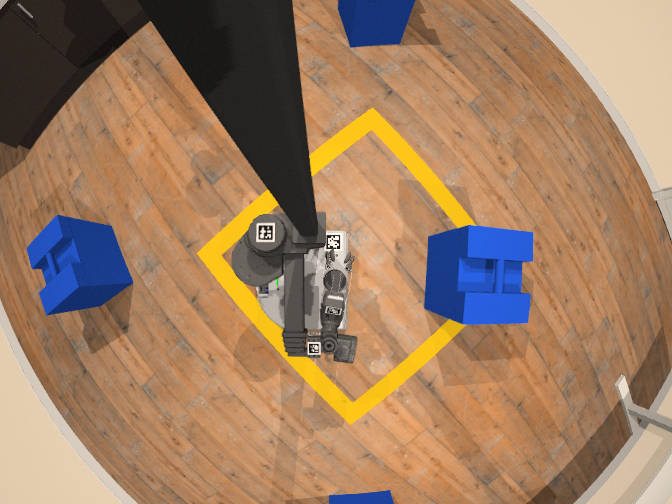

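Request:
execute_actions --actions '[{"base":{"translate_m":1.0}}]' --cameras '[]'

Request:
execute_actions --actions '[{"base":{"translate_m":0.05}}]' --cameras '[]'

Request:
execute_actions --actions '[{"base":{"translate_m":-0.4}}]' --cameras '["nav_camera"]'

Scene clock: 293.03 s.
base_odometry: x=-0.299 y=+0.681 heading=+2.259 (m, m, rad; odometry frame)
turned_by_wheels: +0.000 (rad since the last result)
turned_by_imu: +0.000 (rad since the last result)
base_tilt: forward=+0.1 right=+0.3 (deg)
lidar_m: - - 0.15 1.52 1.35 2.40 1.88 2.51 1.27 1.73 1.91 -
head_depth_mm: 1380 1338 1309 1276 1252 1213 1182 / 1379 1349 1316 1275 1235 1203 1178 / 1381 1342 1307 887 - 1198 1182 / 1369 1335 1302 936 - - 1181 / 1383 1338 1304 888 - - 1174 / 1381 1340 1304 1258 1245 - 1176 / 1368 1338 1292 1275 1237 1201 1176
base_status: done
joint_positions: lift_m=+0.270 arm_m=-0.003 wrist_yaw_rad=+3.008 wrist_pitch_rad=-0.416 wrist_roll_rad=+0.015 gripper_m=+0.037 head_pan_rad=-0.009 head_tilt_rad=-1.485
joint_status: not commanded
motor_effort: left_wheel=+3(11) right_wheel=-2(9) lift_m=+29(28) arm_m=-3(3) wrist_yaw_rad=-7(10) wrist_pitch_rad=+6(6) wrist_roll_rad=+1(1) gripper_m=+2(3) head_pan_rad=+0(0) head_tilt_rad=-5(5) (%)
hand_pose: x=+0.0087 y=+0.0803 z=+0.2833 quat_wxyz=(+0.193, +0.705, +0.098, +0.676) (m; base frame)
wrist_depth_mm: - - - - 167 146 153 / - - - - 147 120 124 / 929 - 969 962 149 133 137 / 712 731 738 762 150 144 149 / 587 585 623 600 138 124 126 / 495 515 - 528 127 105 106 / - - - - 175 95 91
pictures: none
No camera images: the call's "cameras" was empty. Leave "cameras" out to get every camera's image.

Scene clock: 294.60 s.
base_odometry: x=-0.330 y=+0.719 heading=+2.259 (m, m, rad; odometry frame)
turned_by_wheels: +0.000 (rad since the last result)
turned_by_imu: +0.000 (rad since the last result)
base_tilt: forward=+0.3 right=+0.3 (deg)
lidar_m: - - 0.15 1.47 1.36 2.44 1.93 1.48 1.30 1.73 1.87 -
head_depth_mm: 1379 1344 1308 1277 1246 1213 1188 / 1378 1345 1302 1272 1246 1204 1179 / 1380 1337 1305 887 - 1204 1175 / 1374 1341 1301 935 - - 1176 / 1369 1336 1295 888 - - 1170 / 1380 1340 1294 1266 1239 - 1178 / 1378 1334 1303 1266 1240 1197 1179
base_status: done
joint_positions: lift_m=+0.270 arm_m=-0.003 wrist_yaw_rad=+3.008 wrist_pitch_rad=-0.416 wrist_roll_rad=+0.015 gripper_m=+0.037 head_pan_rad=-0.009 head_tilt_rad=-1.485
joint_status: not commanded
motor_effort: left_wheel=+3(12) right_wheel=-2(7) lift_m=+28(29) arm_m=-3(3) wrist_yaw_rad=-7(8) wrist_pitch_rad=+6(6) wrist_roll_rad=+1(1) gripper_m=+2(2) head_pan_rad=+0(0) head_tilt_rad=-5(5) (%)
hand_pose: x=+0.0087 y=+0.0803 z=+0.2833 quat_wxyz=(+0.193, +0.705, +0.098, +0.676) (m; base frame)
wrist_depth_mm: - - - - 167 145 153 / - - - - 147 120 124 / 916 - 965 979 149 132 137 / 713 721 745 768 150 144 149 / 586 586 625 609 138 125 126 / 494 511 - 525 127 105 106 / - - - - 175 95 91
pictures: none
No camera images: the call's "cameras" was empty. Leave "cameras" out to get every camera's image.

Scene clock: 297.67 s.
base_odometry: x=-0.076 y=+0.410 heading=+2.259 (m, m, rad; odometry frame)
turned_by_wheels: +0.000 (rad since the last result)
turned_by_imu: -0.001 (rad since the last result)
base_tilt: forward=+0.2 right=+0.4 (deg)
lidar_m: 0.45 0.47 1.52 1.84 1.16 2.17 1.53 2.25 1.10 1.77 1.99 0.46
head_depth_mm: 1376 1343 1304 1278 1245 1212 1181 / 1380 1349 1311 1275 1238 1208 1187 / 1359 942 1303 1271 - 1209 1184 / 1370 987 1288 1273 - - 1179 / 1012 941 1287 1267 - - 1173 / 1374 1330 1311 1261 1247 - 1178 / 1371 1330 1306 1270 1238 1194 1178
base_status: done
joint_positions: lift_m=+0.270 arm_m=-0.003 wrist_yaw_rad=+3.001 wrist_pitch_rad=-0.416 wrist_roll_rad=+0.015 gripper_m=+0.037 head_pan_rad=-0.009 head_tilt_rad=-1.485
joint_status: not commanded
motor_effort: left_wheel=+2(8) right_wheel=-2(9) lift_m=+29(29) arm_m=-3(3) wrist_yaw_rad=-1(7) wrist_pitch_rad=+6(6) wrist_roll_rad=+1(1) gripper_m=-1(2) head_pan_rad=+0(0) head_tilt_rad=-5(5) (%)
hand_pose: x=+0.0102 y=+0.0801 z=+0.2833 quat_wxyz=(+0.195, +0.705, +0.096, +0.675) (m; base frame)
wrist_depth_mm: - - - - - - - / - - - - - - - / 923 - 966 990 - - - / 718 710 738 759 773 778 791 / 582 585 624 606 625 624 633 / 493 509 - 530 536 523 527 / - - - - 433 449 451
pictures: nav_camera (sideways: a quarter turn counterclockwise sets it upright)
camera_calibration (this result's frames):
nav_camera: T_world_to_cam=[[0.99965, -0.00436251, 0.026108, 0.00226197], [-0.00311648, -0.998863, -0.0475779, 0.108095], [0.0262858, 0.0474798, -0.998526, 1.24857], [0, 0, 0, 1]] pos_world=[-0.034744, 0.0486996, 1.25181]
Images, in order (width x height): nav_camera 672x504.

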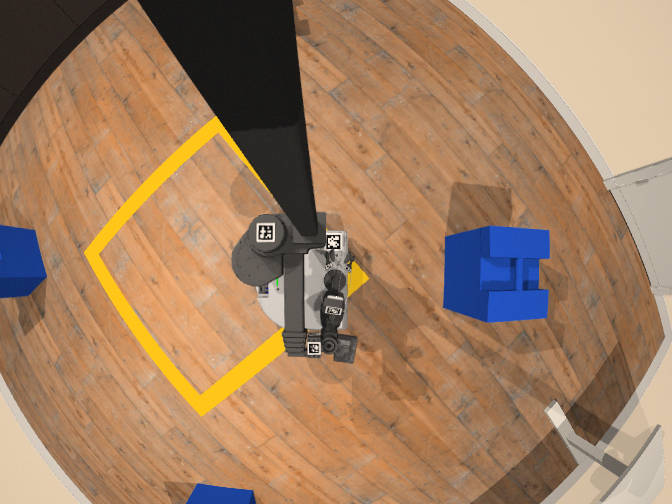

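Request:
execute_actions --actions '[{"base":{"rotate_rad":-1.555}}]' --cameras '[]'

Request:
execute_actions --actions '[{"base":{"translate_m":1.0}}]' --cameras '["nav_camera"]'

Scene clock: 314.77 s.
base_odometry: x=-0.076 y=+0.410 heading=+0.704 (m, m, rad; odometry frame)
turned_by_wheels: -1.555 (rad since the last result)
turned_by_imu: -1.568 (rad since the last result)
base_tilt: forward=+0.3 right=+0.3 (deg)
lidar_m: 1.78 2.00 0.46 0.45 0.48 1.52 1.30 1.16 2.17 1.52 2.25 1.10
head_depth_mm: 1371 1347 1307 1272 1249 1213 1186 / 1378 1334 1306 1273 1237 1204 1185 / 1380 1339 1317 1275 - 1199 1185 / 1381 1346 1305 1272 - - 1181 / 1378 1341 1298 1268 - - 1179 / 1374 1330 1310 1272 1245 - 1185 / 1372 1333 1292 1264 1239 1192 1180
base_status: done
joint_positions: lift_m=+0.270 arm_m=-0.003 wrist_yaw_rad=+3.001 wrist_pitch_rad=-0.416 wrist_roll_rad=+0.015 gripper_m=+0.037 head_pan_rad=-0.009 head_tilt_rad=-1.485
joint_status: not commanded
motor_effort: left_wheel=+2(13) right_wheel=-2(8) lift_m=+28(28) arm_m=-3(3) wrist_yaw_rad=+0(1) wrist_pitch_rad=+6(5) wrist_roll_rad=+1(1) gripper_m=-1(0) head_pan_rad=+1(0) head_tilt_rad=-5(5) (%)
hand_pose: x=+0.0102 y=+0.0801 z=+0.2833 quat_wxyz=(+0.195, +0.705, +0.096, +0.675) (m; base frame)
wrist_depth_mm: - - 464 466 - - - / - - 486 497 - - - / 927 - 529 544 - - - / 702 708 588 608 775 791 789 / 587 588 624 606 621 621 632 / 495 512 - 522 533 522 525 / - - - - 432 448 452
pictures: none
No camera images: the call's "cameras" was empty. Leave "cameras" out to get every camera's image.

Scene clock: 319.87 s.
base_odometry: x=+0.686 y=+1.058 heading=+0.704 (m, m, rad; odometry frame)
turned_by_wheels: +0.000 (rad since the last result)
turned_by_imu: +0.001 (rad since the last result)
base_tilt: forward=+0.3 right=+0.3 (deg)
lidar_m: 1.36 0.81 1.24 1.28 2.13 0.98 2.14 2.92 1.83 0.40 0.42 1.62
head_depth_mm: 1379 1336 1305 1231 1234 1219 1189 / 1383 1343 1305 1279 1240 1209 1182 / 1386 1343 1306 1272 - 1206 1185 / 1370 1337 1296 1260 - - 1181 / 1361 1336 1292 1263 - - 1176 / 1366 1317 1297 1261 1237 - 1182 / 596 1323 1298 1271 1234 1198 1181
base_status: done
joint_positions: lift_m=+0.270 arm_m=-0.003 wrist_yaw_rad=+3.001 wrist_pitch_rad=-0.416 wrist_roll_rad=+0.015 gripper_m=+0.037 head_pan_rad=-0.009 head_tilt_rad=-1.485
joint_status: not commanded
motor_effort: left_wheel=+2(13) right_wheel=-2(5) lift_m=+28(29) arm_m=-3(4) wrist_yaw_rad=-1(1) wrist_pitch_rad=+6(6) wrist_roll_rad=+1(1) gripper_m=+0(1) head_pan_rad=+0(0) head_tilt_rad=-5(5) (%)
hand_pose: x=+0.0103 y=+0.0801 z=+0.2833 quat_wxyz=(+0.195, +0.705, +0.096, +0.675) (m; base frame)
wrist_depth_mm: - - - - - - 945 / - - - - - - - / 922 - 981 981 - - 995 / 723 716 745 758 764 775 793 / 575 594 628 611 619 624 638 / 494 512 - 523 527 523 524 / - - - - 430 450 455
pictures: nav_camera (sideways: a quarter turn counterclockwise sets it upright)
camera_calibration (this result's frames):
nav_camera: T_world_to_cam=[[0.99965, -0.00436248, 0.0261077, 0.00226228], [-0.00311646, -0.998863, -0.0475779, 0.108095], [0.0262856, 0.0474798, -0.998526, 1.24857], [0, 0, 0, 1]] pos_world=[-0.034744, 0.0486996, 1.25181]
Images, in order (width x height): nav_camera 672x504.

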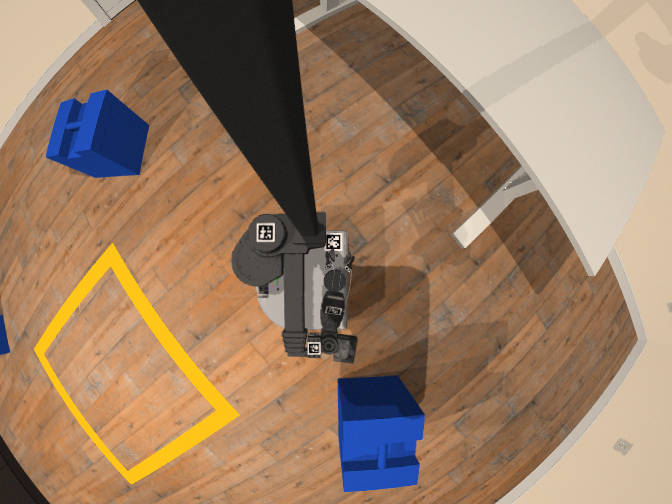

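Request:
execute_actions --actions '[{"base":{"rotate_rad":-0.45}}]' --cameras '[]'

Request:
execute_actions --actions '[{"base":{"translate_m":0.72}}]' --cameras '["nav_camera"]'

Request:
execute_actions --actions '[{"base":{"rotate_rad":-1.11}}]' --cameras '[]'

Request:
execute_actions --actions '[{"base":{"translate_m":0.21}}]' --cameras '[]'

Request:
execute_actions --actions '[{"base":{"rotate_rad":-1.555}}]' --cameras '["nav_camera"]'

Scene clock: 342.40 s.
base_odometry: x=+0.686 y=+1.058 heading=+0.255 (m, m, rad; odometry frame)
turned_by_wheels: -0.450 (rad since the last result)
turned_by_imu: -0.455 (rad since the last result)
base_tilt: forward=+0.2 right=+0.4 (deg)
lidar_m: 1.63 1.31 0.82 1.25 1.60 2.13 0.98 2.14 2.93 1.83 0.40 0.43
head_depth_mm: 1380 1338 919 1260 1249 1208 1182 / 1379 1337 1287 1278 1248 1204 1179 / 1377 1345 1297 1273 - 1212 1174 / 1380 1340 1306 1271 - - 1183 / 1369 1323 1308 1268 - - 1176 / 1366 1332 1303 1271 1241 - 1179 / 1372 1337 1294 1269 1234 1200 1168
base_status: done
joint_positions: lift_m=+0.270 arm_m=-0.003 wrist_yaw_rad=+3.001 wrist_pitch_rad=-0.416 wrist_roll_rad=+0.015 gripper_m=+0.037 head_pan_rad=-0.009 head_tilt_rad=-1.485
joint_status: not commanded
motor_effort: left_wheel=+2(13) right_wheel=-2(8) lift_m=+28(29) arm_m=-3(3) wrist_yaw_rad=+0(0) wrist_pitch_rad=+6(6) wrist_roll_rad=+1(1) gripper_m=+0(1) head_pan_rad=+0(1) head_tilt_rad=-5(5) (%)
hand_pose: x=+0.0103 y=+0.0801 z=+0.2833 quat_wxyz=(+0.195, +0.705, +0.096, +0.675) (m; base frame)
wrist_depth_mm: - - - - - - - / - - - - - - - / 921 - 961 - - 967 - / 709 713 740 756 769 737 783 / 589 588 622 604 625 597 639 / 494 513 - 526 529 523 527 / - - - - 429 452 453
pictures: none
No camera images: the call's "cameras" was empty. Leave "cameras" out to get every camera's image.

Scene clock: 346.50 s.
base_odometry: x=+1.383 y=+1.239 heading=+0.255 (m, m, rad; odometry frame)
turned_by_wheels: +0.000 (rad since the last result)
turned_by_imu: +0.000 (rad since the last result)
base_tilt: forward=+0.3 right=+0.4 (deg)
lidar_m: 0.97 0.99 0.93 0.66 0.65 1.74 1.70 0.39 0.41 1.50 1.02 0.96
head_depth_mm: 1215 1345 1307 1269 1234 1166 838 / 1290 1341 1302 1267 1241 1201 1187 / 1370 1341 1298 1275 - 1204 1179 / 1364 1337 1300 1279 - - 1184 / 1369 1338 1312 1274 - - 1173 / 1380 1334 1299 1263 1240 - 1175 / 1372 1339 1299 1266 1240 1206 1179
base_status: done
joint_positions: lift_m=+0.270 arm_m=-0.003 wrist_yaw_rad=+3.001 wrist_pitch_rad=-0.416 wrist_roll_rad=+0.015 gripper_m=+0.037 head_pan_rad=-0.009 head_tilt_rad=-1.485
joint_status: not commanded
motor_effort: left_wheel=+2(12) right_wheel=-3(7) lift_m=+29(28) arm_m=-4(3) wrist_yaw_rad=-1(1) wrist_pitch_rad=+6(6) wrist_roll_rad=+1(1) gripper_m=+0(1) head_pan_rad=+0(0) head_tilt_rad=-5(5) (%)
hand_pose: x=+0.0103 y=+0.0801 z=+0.2833 quat_wxyz=(+0.195, +0.705, +0.096, +0.675) (m; base frame)
wrist_depth_mm: - - - 951 874 817 769 / - - - - 959 883 818 / 933 - 908 - 981 927 877 / 720 704 738 744 772 773 800 / 562 555 627 608 613 616 639 / 488 512 - 527 534 524 529 / - - - - 427 448 451
pictures: nav_camera (sideways: a quarter turn counterclockwise sets it upright)
camera_calibration (this result's frames):
nav_camera: T_world_to_cam=[[0.99965, -0.00436225, 0.0261077, 0.00226228], [-0.00311623, -0.998863, -0.0475779, 0.108095], [0.0262856, 0.0474798, -0.998526, 1.24857], [0, 0, 0, 1]] pos_world=[-0.034744, 0.0486996, 1.25181]
Images, in order (width x height): nav_camera 672x504.

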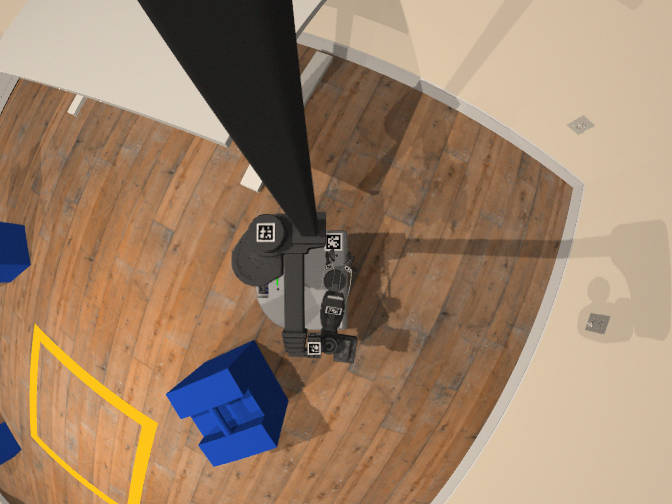

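Scene clock: 348.57 s.
base_odometry: x=+1.383 y=+1.239 heading=-0.855 (m, m, rad; odometry frame)
turned_by_wheels: -1.110 (rad since the last result)
turned_by_imu: -1.120 (rad since the last result)
base_tilt: forward=+0.3 right=+0.3 (deg)
lidar_m: 1.05 0.96 0.96 1.02 0.93 0.94 0.65 1.74 1.70 0.39 0.40 1.62
head_depth_mm: 1373 1336 1317 1181 1248 1213 1185 / 1383 1339 1315 1282 1250 1206 1183 / 1384 1338 1307 1278 - 1205 1178 / 1367 1345 1305 1276 - - 1182 / 1372 1340 1305 1269 - - 1177 / 1355 1333 1300 1279 1248 - 1178 / 1268 1335 1299 1265 1230 1200 1169
base_status: done
joint_positions: lift_m=+0.270 arm_m=-0.003 wrist_yaw_rad=+3.001 wrist_pitch_rad=-0.416 wrist_roll_rad=+0.015 gripper_m=+0.037 head_pan_rad=-0.009 head_tilt_rad=-1.485
joint_status: not commanded
motor_effort: left_wheel=+3(15) right_wheel=-2(8) lift_m=+28(28) arm_m=-4(4) wrist_yaw_rad=-1(0) wrist_pitch_rad=+6(6) wrist_roll_rad=+1(1) gripper_m=+0(1) head_pan_rad=+0(0) head_tilt_rad=-5(5) (%)
hand_pose: x=+0.0103 y=+0.0801 z=+0.2833 quat_wxyz=(+0.195, +0.705, +0.096, +0.675) (m; base frame)
wrist_depth_mm: 710 - - - - 859 735 / 757 - - - - 902 788 / 794 - 977 - - 928 811 / 708 711 734 752 769 773 788 / 588 589 626 608 611 622 637 / 496 513 - 524 534 519 529 / - - - - 428 448 456
pictures: none
No camera images: the call's "cameras" was empty. Leave "cameras" out to get every camera's image.

Scene clock: 350.97 s.
base_odometry: x=+1.520 y=+1.081 heading=-0.855 (m, m, rad; odometry frame)
turned_by_wheels: +0.000 (rad since the last result)
turned_by_imu: +0.000 (rad since the last result)
base_tilt: forward=+0.3 right=+0.3 (deg)
lidar_m: 0.87 0.79 0.80 0.98 1.06 1.07 0.86 1.93 0.40 0.38 0.40 1.35
head_depth_mm: 1384 1334 1299 1270 1177 1215 1186 / 1382 1340 1300 1274 1241 1207 1177 / 1381 1341 1308 1270 - 1209 1181 / 1370 1336 1308 1272 - - 1177 / 1279 1336 1299 1260 - - 1178 / 1163 1334 1301 1273 1244 - 1179 / 1058 1299 1304 1264 1237 1199 1176
base_status: done
joint_positions: lift_m=+0.270 arm_m=-0.003 wrist_yaw_rad=+3.001 wrist_pitch_rad=-0.416 wrist_roll_rad=+0.015 gripper_m=+0.037 head_pan_rad=-0.009 head_tilt_rad=-1.485
joint_status: not commanded
motor_effort: left_wheel=+3(14) right_wheel=-2(6) lift_m=+28(28) arm_m=-4(4) wrist_yaw_rad=-1(0) wrist_pitch_rad=+6(6) wrist_roll_rad=+1(1) gripper_m=+0(1) head_pan_rad=+0(0) head_tilt_rad=-5(5) (%)
hand_pose: x=+0.0103 y=+0.0801 z=+0.2833 quat_wxyz=(+0.195, +0.705, +0.096, +0.675) (m; base frame)
wrist_depth_mm: 814 - - - 854 718 611 / 860 - - - 912 757 650 / 872 - 959 989 935 799 675 / 714 710 734 750 758 756 706 / 587 592 623 606 613 622 634 / 494 513 - 528 536 523 528 / - - - - 430 450 453
pictures: none
No camera images: the call's "cameras" was empty. Leave "cameras" out to get every camera's image.

Scene clock: 353.27 s.
base_odometry: x=+1.520 y=+1.081 heading=-2.410 (m, m, rad; odometry frame)
turned_by_wheels: -1.555 (rad since the last result)
turned_by_imu: -1.567 (rad since the last result)
base_tilt: forward=+0.2 right=+0.3 (deg)
lidar_m: 0.38 0.40 1.31 0.86 0.79 0.80 1.00 1.06 1.07 0.86 1.93 0.40
head_depth_mm: 1383 1340 1312 1282 1237 1214 1184 / 1372 1339 1306 1274 1235 1211 1186 / 1376 932 1206 1266 - 1197 1180 / 1379 992 1118 1270 - - 1177 / 1372 933 1120 1269 - - 1178 / 1367 1327 1292 1271 1248 - 1178 / 1372 1326 1305 1264 1236 1200 1176
base_status: done
joint_positions: lift_m=+0.270 arm_m=-0.003 wrist_yaw_rad=+3.001 wrist_pitch_rad=-0.416 wrist_roll_rad=+0.015 gripper_m=+0.037 head_pan_rad=-0.009 head_tilt_rad=-1.485
joint_status: not commanded
motor_effort: left_wheel=+2(14) right_wheel=-2(9) lift_m=+29(28) arm_m=-4(4) wrist_yaw_rad=+0(0) wrist_pitch_rad=+6(6) wrist_roll_rad=+1(1) gripper_m=+0(2) head_pan_rad=+0(0) head_tilt_rad=-5(5) (%)
hand_pose: x=+0.0103 y=+0.0801 z=+0.2833 quat_wxyz=(+0.195, +0.705, +0.096, +0.675) (m; base frame)
wrist_depth_mm: 611 - 878 - - - - / 646 - 953 - - - - / 684 - 933 980 - - - / 686 704 748 750 762 780 798 / 587 588 619 601 621 623 633 / 494 508 - 525 532 525 529 / - - - - 433 452 436
pictures: nav_camera (sideways: a quarter turn counterclockwise sets it upright)
camera_calibration (this result's frames):
nav_camera: T_world_to_cam=[[0.99965, -0.0043628, 0.0261077, 0.00226228], [-0.00311678, -0.998863, -0.0475779, 0.108095], [0.0262856, 0.0474798, -0.998526, 1.24857], [0, 0, 0, 1]] pos_world=[-0.034744, 0.0486996, 1.25181]
Images, in order (width x height): nav_camera 672x504.

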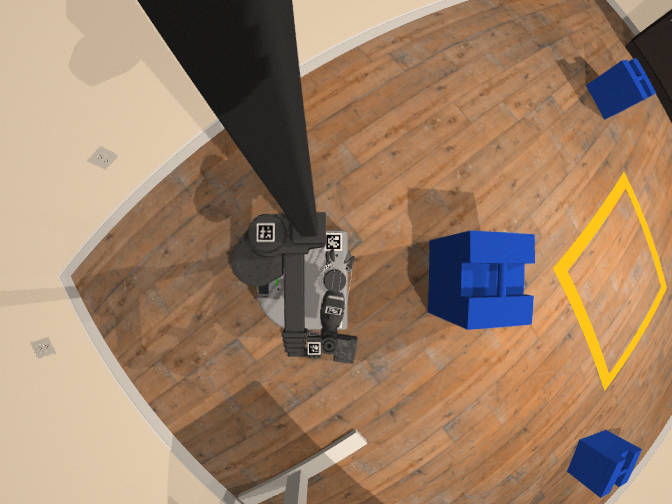

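Request:
execute_actions --actions '[{"base":{"translate_m":0.55}}]' --cameras '["nav_camera"]'

Scene clock: 363.43 s.
base_odometry: x=+1.111 y=+0.713 heading=-2.410 (m, m, rad; odometry frame)
turned_by_wheels: +0.000 (rad since the last result)
turned_by_imu: -0.001 (rad since the last result)
base_tilt: forward=+0.2 right=+0.3 (deg)
lidar_m: - - 0.15 1.22 1.13 1.14 1.43 1.50 1.09 1.84 2.78 -
head_depth_mm: 1386 1338 1301 1274 1248 1209 1189 / 1384 1341 1304 1268 1244 1208 1180 / 1375 1341 1301 890 - 1203 1194 / 1376 1346 1300 935 - - 1182 / 1375 1343 1306 884 - - 1180 / 1377 1335 1309 1258 1246 - 1178 / 1363 1323 1295 1270 1229 1199 1184
base_status: done
joint_positions: lift_m=+0.270 arm_m=-0.003 wrist_yaw_rad=+3.012 wrist_pitch_rad=-0.417 wrist_roll_rad=+0.015 gripper_m=+0.037 head_pan_rad=-0.009 head_tilt_rad=-1.486
joint_status: not commanded
motor_effort: left_wheel=+4(55) right_wheel=+2(15) lift_m=+30(31) arm_m=-4(4) wrist_yaw_rad=-10(11) wrist_pitch_rad=+6(6) wrist_roll_rad=+1(1) gripper_m=+3(4) head_pan_rad=+1(0) head_tilt_rad=-5(5) (%)
hand_pose: x=+0.0079 y=+0.0802 z=+0.2829 quat_wxyz=(+0.192, +0.704, +0.100, +0.676) (m; base frame)
wrist_depth_mm: 877 - - - 163 142 149 / 924 - - - 140 106 110 / 907 - 961 988 142 117 121 / 711 724 751 753 144 130 136 / 583 593 622 600 145 124 125 / 489 509 - 530 123 104 105 / - - - - 168 92 90
pictures: nav_camera (sideways: a quarter turn counterclockwise sets it upright)
camera_calibration (this result's frames):
nav_camera: T_world_to_cam=[[0.999678, -0.00436141, 0.0250159, 0.00368358], [-0.00316709, -0.998862, -0.0475848, 0.108104], [0.025195, 0.0474902, -0.998554, 1.24861], [0, 0, 0, 1]] pos_world=[-0.0347987, 0.0487001, 1.25186]
Images, in order (width x height): nav_camera 672x504.

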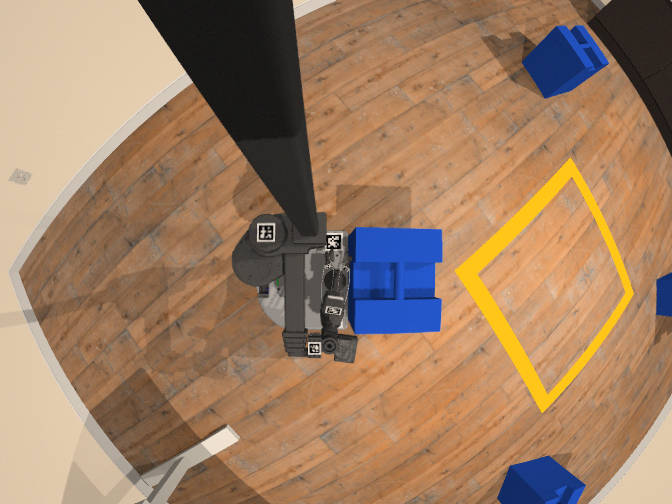

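Request:
execute_actions --actions '[{"base":{"translate_m":0.82}}]' --cameras '[]'

Request:
execute_actions --actions '[{"base":{"translate_m":-0.45}}]' --cameras '["nav_camera","head_camera"]'

Scene clock: 372.87 s.
base_odometry: x=+0.501 y=+0.166 heading=-2.410 (m, m, rad; odometry frame)
turned_by_wheels: +0.000 (rad since the last result)
turned_by_imu: +0.000 (rad since the last result)
base_tilt: forward=+0.2 right=+0.4 (deg)
lidar_m: - - 0.15 1.07 1.63 1.64 2.05 1.73 1.98 1.03 1.08 -
head_depth_mm: 1386 1345 1319 1270 1241 1219 1184 / 1375 1335 1297 1266 1238 1205 1180 / 1367 1344 1300 888 - 1206 1183 / 1367 1338 1305 937 - - 1187 / 1379 1339 1298 885 - - 1184 / 1385 1336 1301 1263 1243 - 1181 / 1359 1327 1298 1267 1239 1203 1183
base_status: done
joint_positions: lift_m=+0.270 arm_m=-0.003 wrist_yaw_rad=+3.012 wrist_pitch_rad=-0.417 wrist_roll_rad=+0.015 gripper_m=+0.037 head_pan_rad=-0.009 head_tilt_rad=-1.486
joint_status: not commanded
motor_effort: left_wheel=+3(19) right_wheel=+1(13) lift_m=+30(31) arm_m=-4(4) wrist_yaw_rad=-11(10) wrist_pitch_rad=+6(6) wrist_roll_rad=+1(1) gripper_m=+4(3) head_pan_rad=+0(1) head_tilt_rad=-5(5) (%)
hand_pose: x=+0.0079 y=+0.0802 z=+0.2829 quat_wxyz=(+0.192, +0.704, +0.100, +0.676) (m; base frame)
wrist_depth_mm: - - - - 163 142 149 / - - - - 140 106 110 / 912 - 963 992 141 117 121 / 718 720 746 757 144 130 136 / 583 588 617 602 145 124 126 / 493 510 - 522 123 104 105 / - - - - 168 92 90
pictures: none
No camera images: the call's "cameras" was empty. Leave "cameras" out to get every camera's image.

Scene clock: 376.10 s.
base_odometry: x=+0.836 y=+0.466 heading=-2.410 (m, m, rad; odometry frame)
turned_by_wheels: +0.000 (rad since the last result)
turned_by_imu: -0.001 (rad since the last result)
base_tilt: forward=+0.3 right=+0.3 (deg)
lidar_m: 0.50 0.52 1.22 1.47 1.35 1.36 1.71 1.36 1.81 1.85 1.18 0.52
head_depth_mm: 1383 1350 1297 1272 1236 1212 1186 / 1373 1344 1304 1281 1246 1202 1188 / 960 986 1303 1276 - 1199 1186 / 1013 1000 1290 1265 - - 1183 / 958 997 1301 1272 - - 1175 / 1376 1331 1303 1271 1245 - 1179 / 1369 1329 1293 1264 1241 1191 1182
base_status: done
joint_positions: lift_m=+0.270 arm_m=-0.003 wrist_yaw_rad=+3.001 wrist_pitch_rad=-0.417 wrist_roll_rad=+0.015 gripper_m=+0.037 head_pan_rad=-0.009 head_tilt_rad=-1.486
joint_status: not commanded
motor_effort: left_wheel=+0(9) right_wheel=+0(5) lift_m=+30(31) arm_m=-4(4) wrist_yaw_rad=-1(10) wrist_pitch_rad=+6(6) wrist_roll_rad=+1(1) gripper_m=+0(3) head_pan_rad=+0(0) head_tilt_rad=-4(5) (%)
hand_pose: x=+0.0102 y=+0.0799 z=+0.2829 quat_wxyz=(+0.196, +0.705, +0.096, +0.675) (m; base frame)
wrist_depth_mm: - - - - - - - / - - - - - - - / 936 - 964 992 998 - - / 713 705 749 738 762 782 787 / 583 588 622 604 621 627 631 / 495 511 - 528 528 521 529 / - - - - 429 447 453
pictures: head_camera (sideways: a quarter turn clockwise sets it upright), nav_camera (sideways: a quarter turn counterclockwise sets it upright)
camera_calibration (this result's frames):
head_camera: T_world_to_cam=[[-0.991134, -0.000537026, -0.132867, 0.195976], [0.00161967, 0.999869, -0.0161234, 0.0241662], [0.132858, -0.0161957, -0.991003, 1.24769], [0, 0, 0, 1]] pos_world=[0.0284336, -0.0038505, 1.2629]
nav_camera: T_world_to_cam=[[0.999678, -0.00436134, 0.0250159, 0.00368358], [-0.00316703, -0.998862, -0.0475848, 0.108104], [0.025195, 0.0474902, -0.998554, 1.24861], [0, 0, 0, 1]] pos_world=[-0.0347987, 0.0487001, 1.25186]
Images, in order (width x height): head_camera 896x504, nav_camera 672x504.

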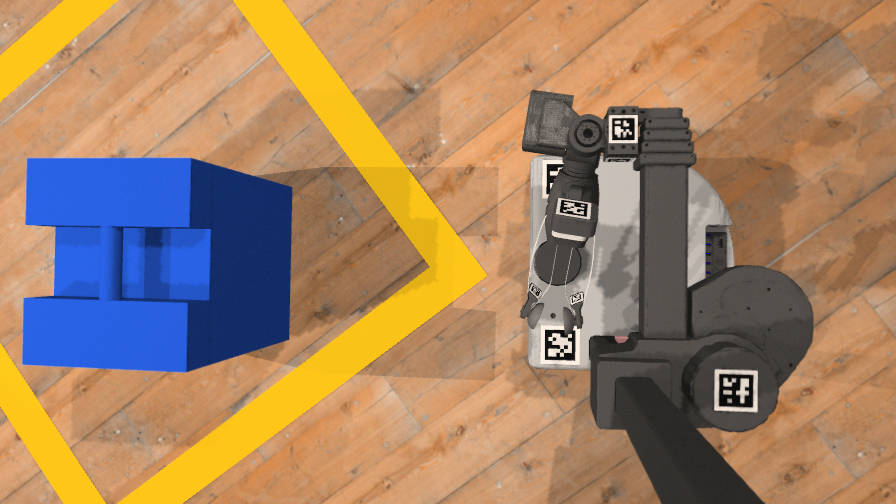

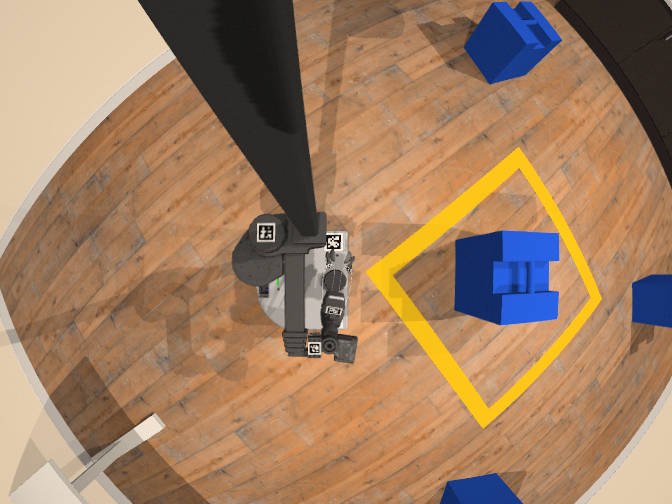

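Request:
finished_scene --scene 2

The scene is finished: the task was done.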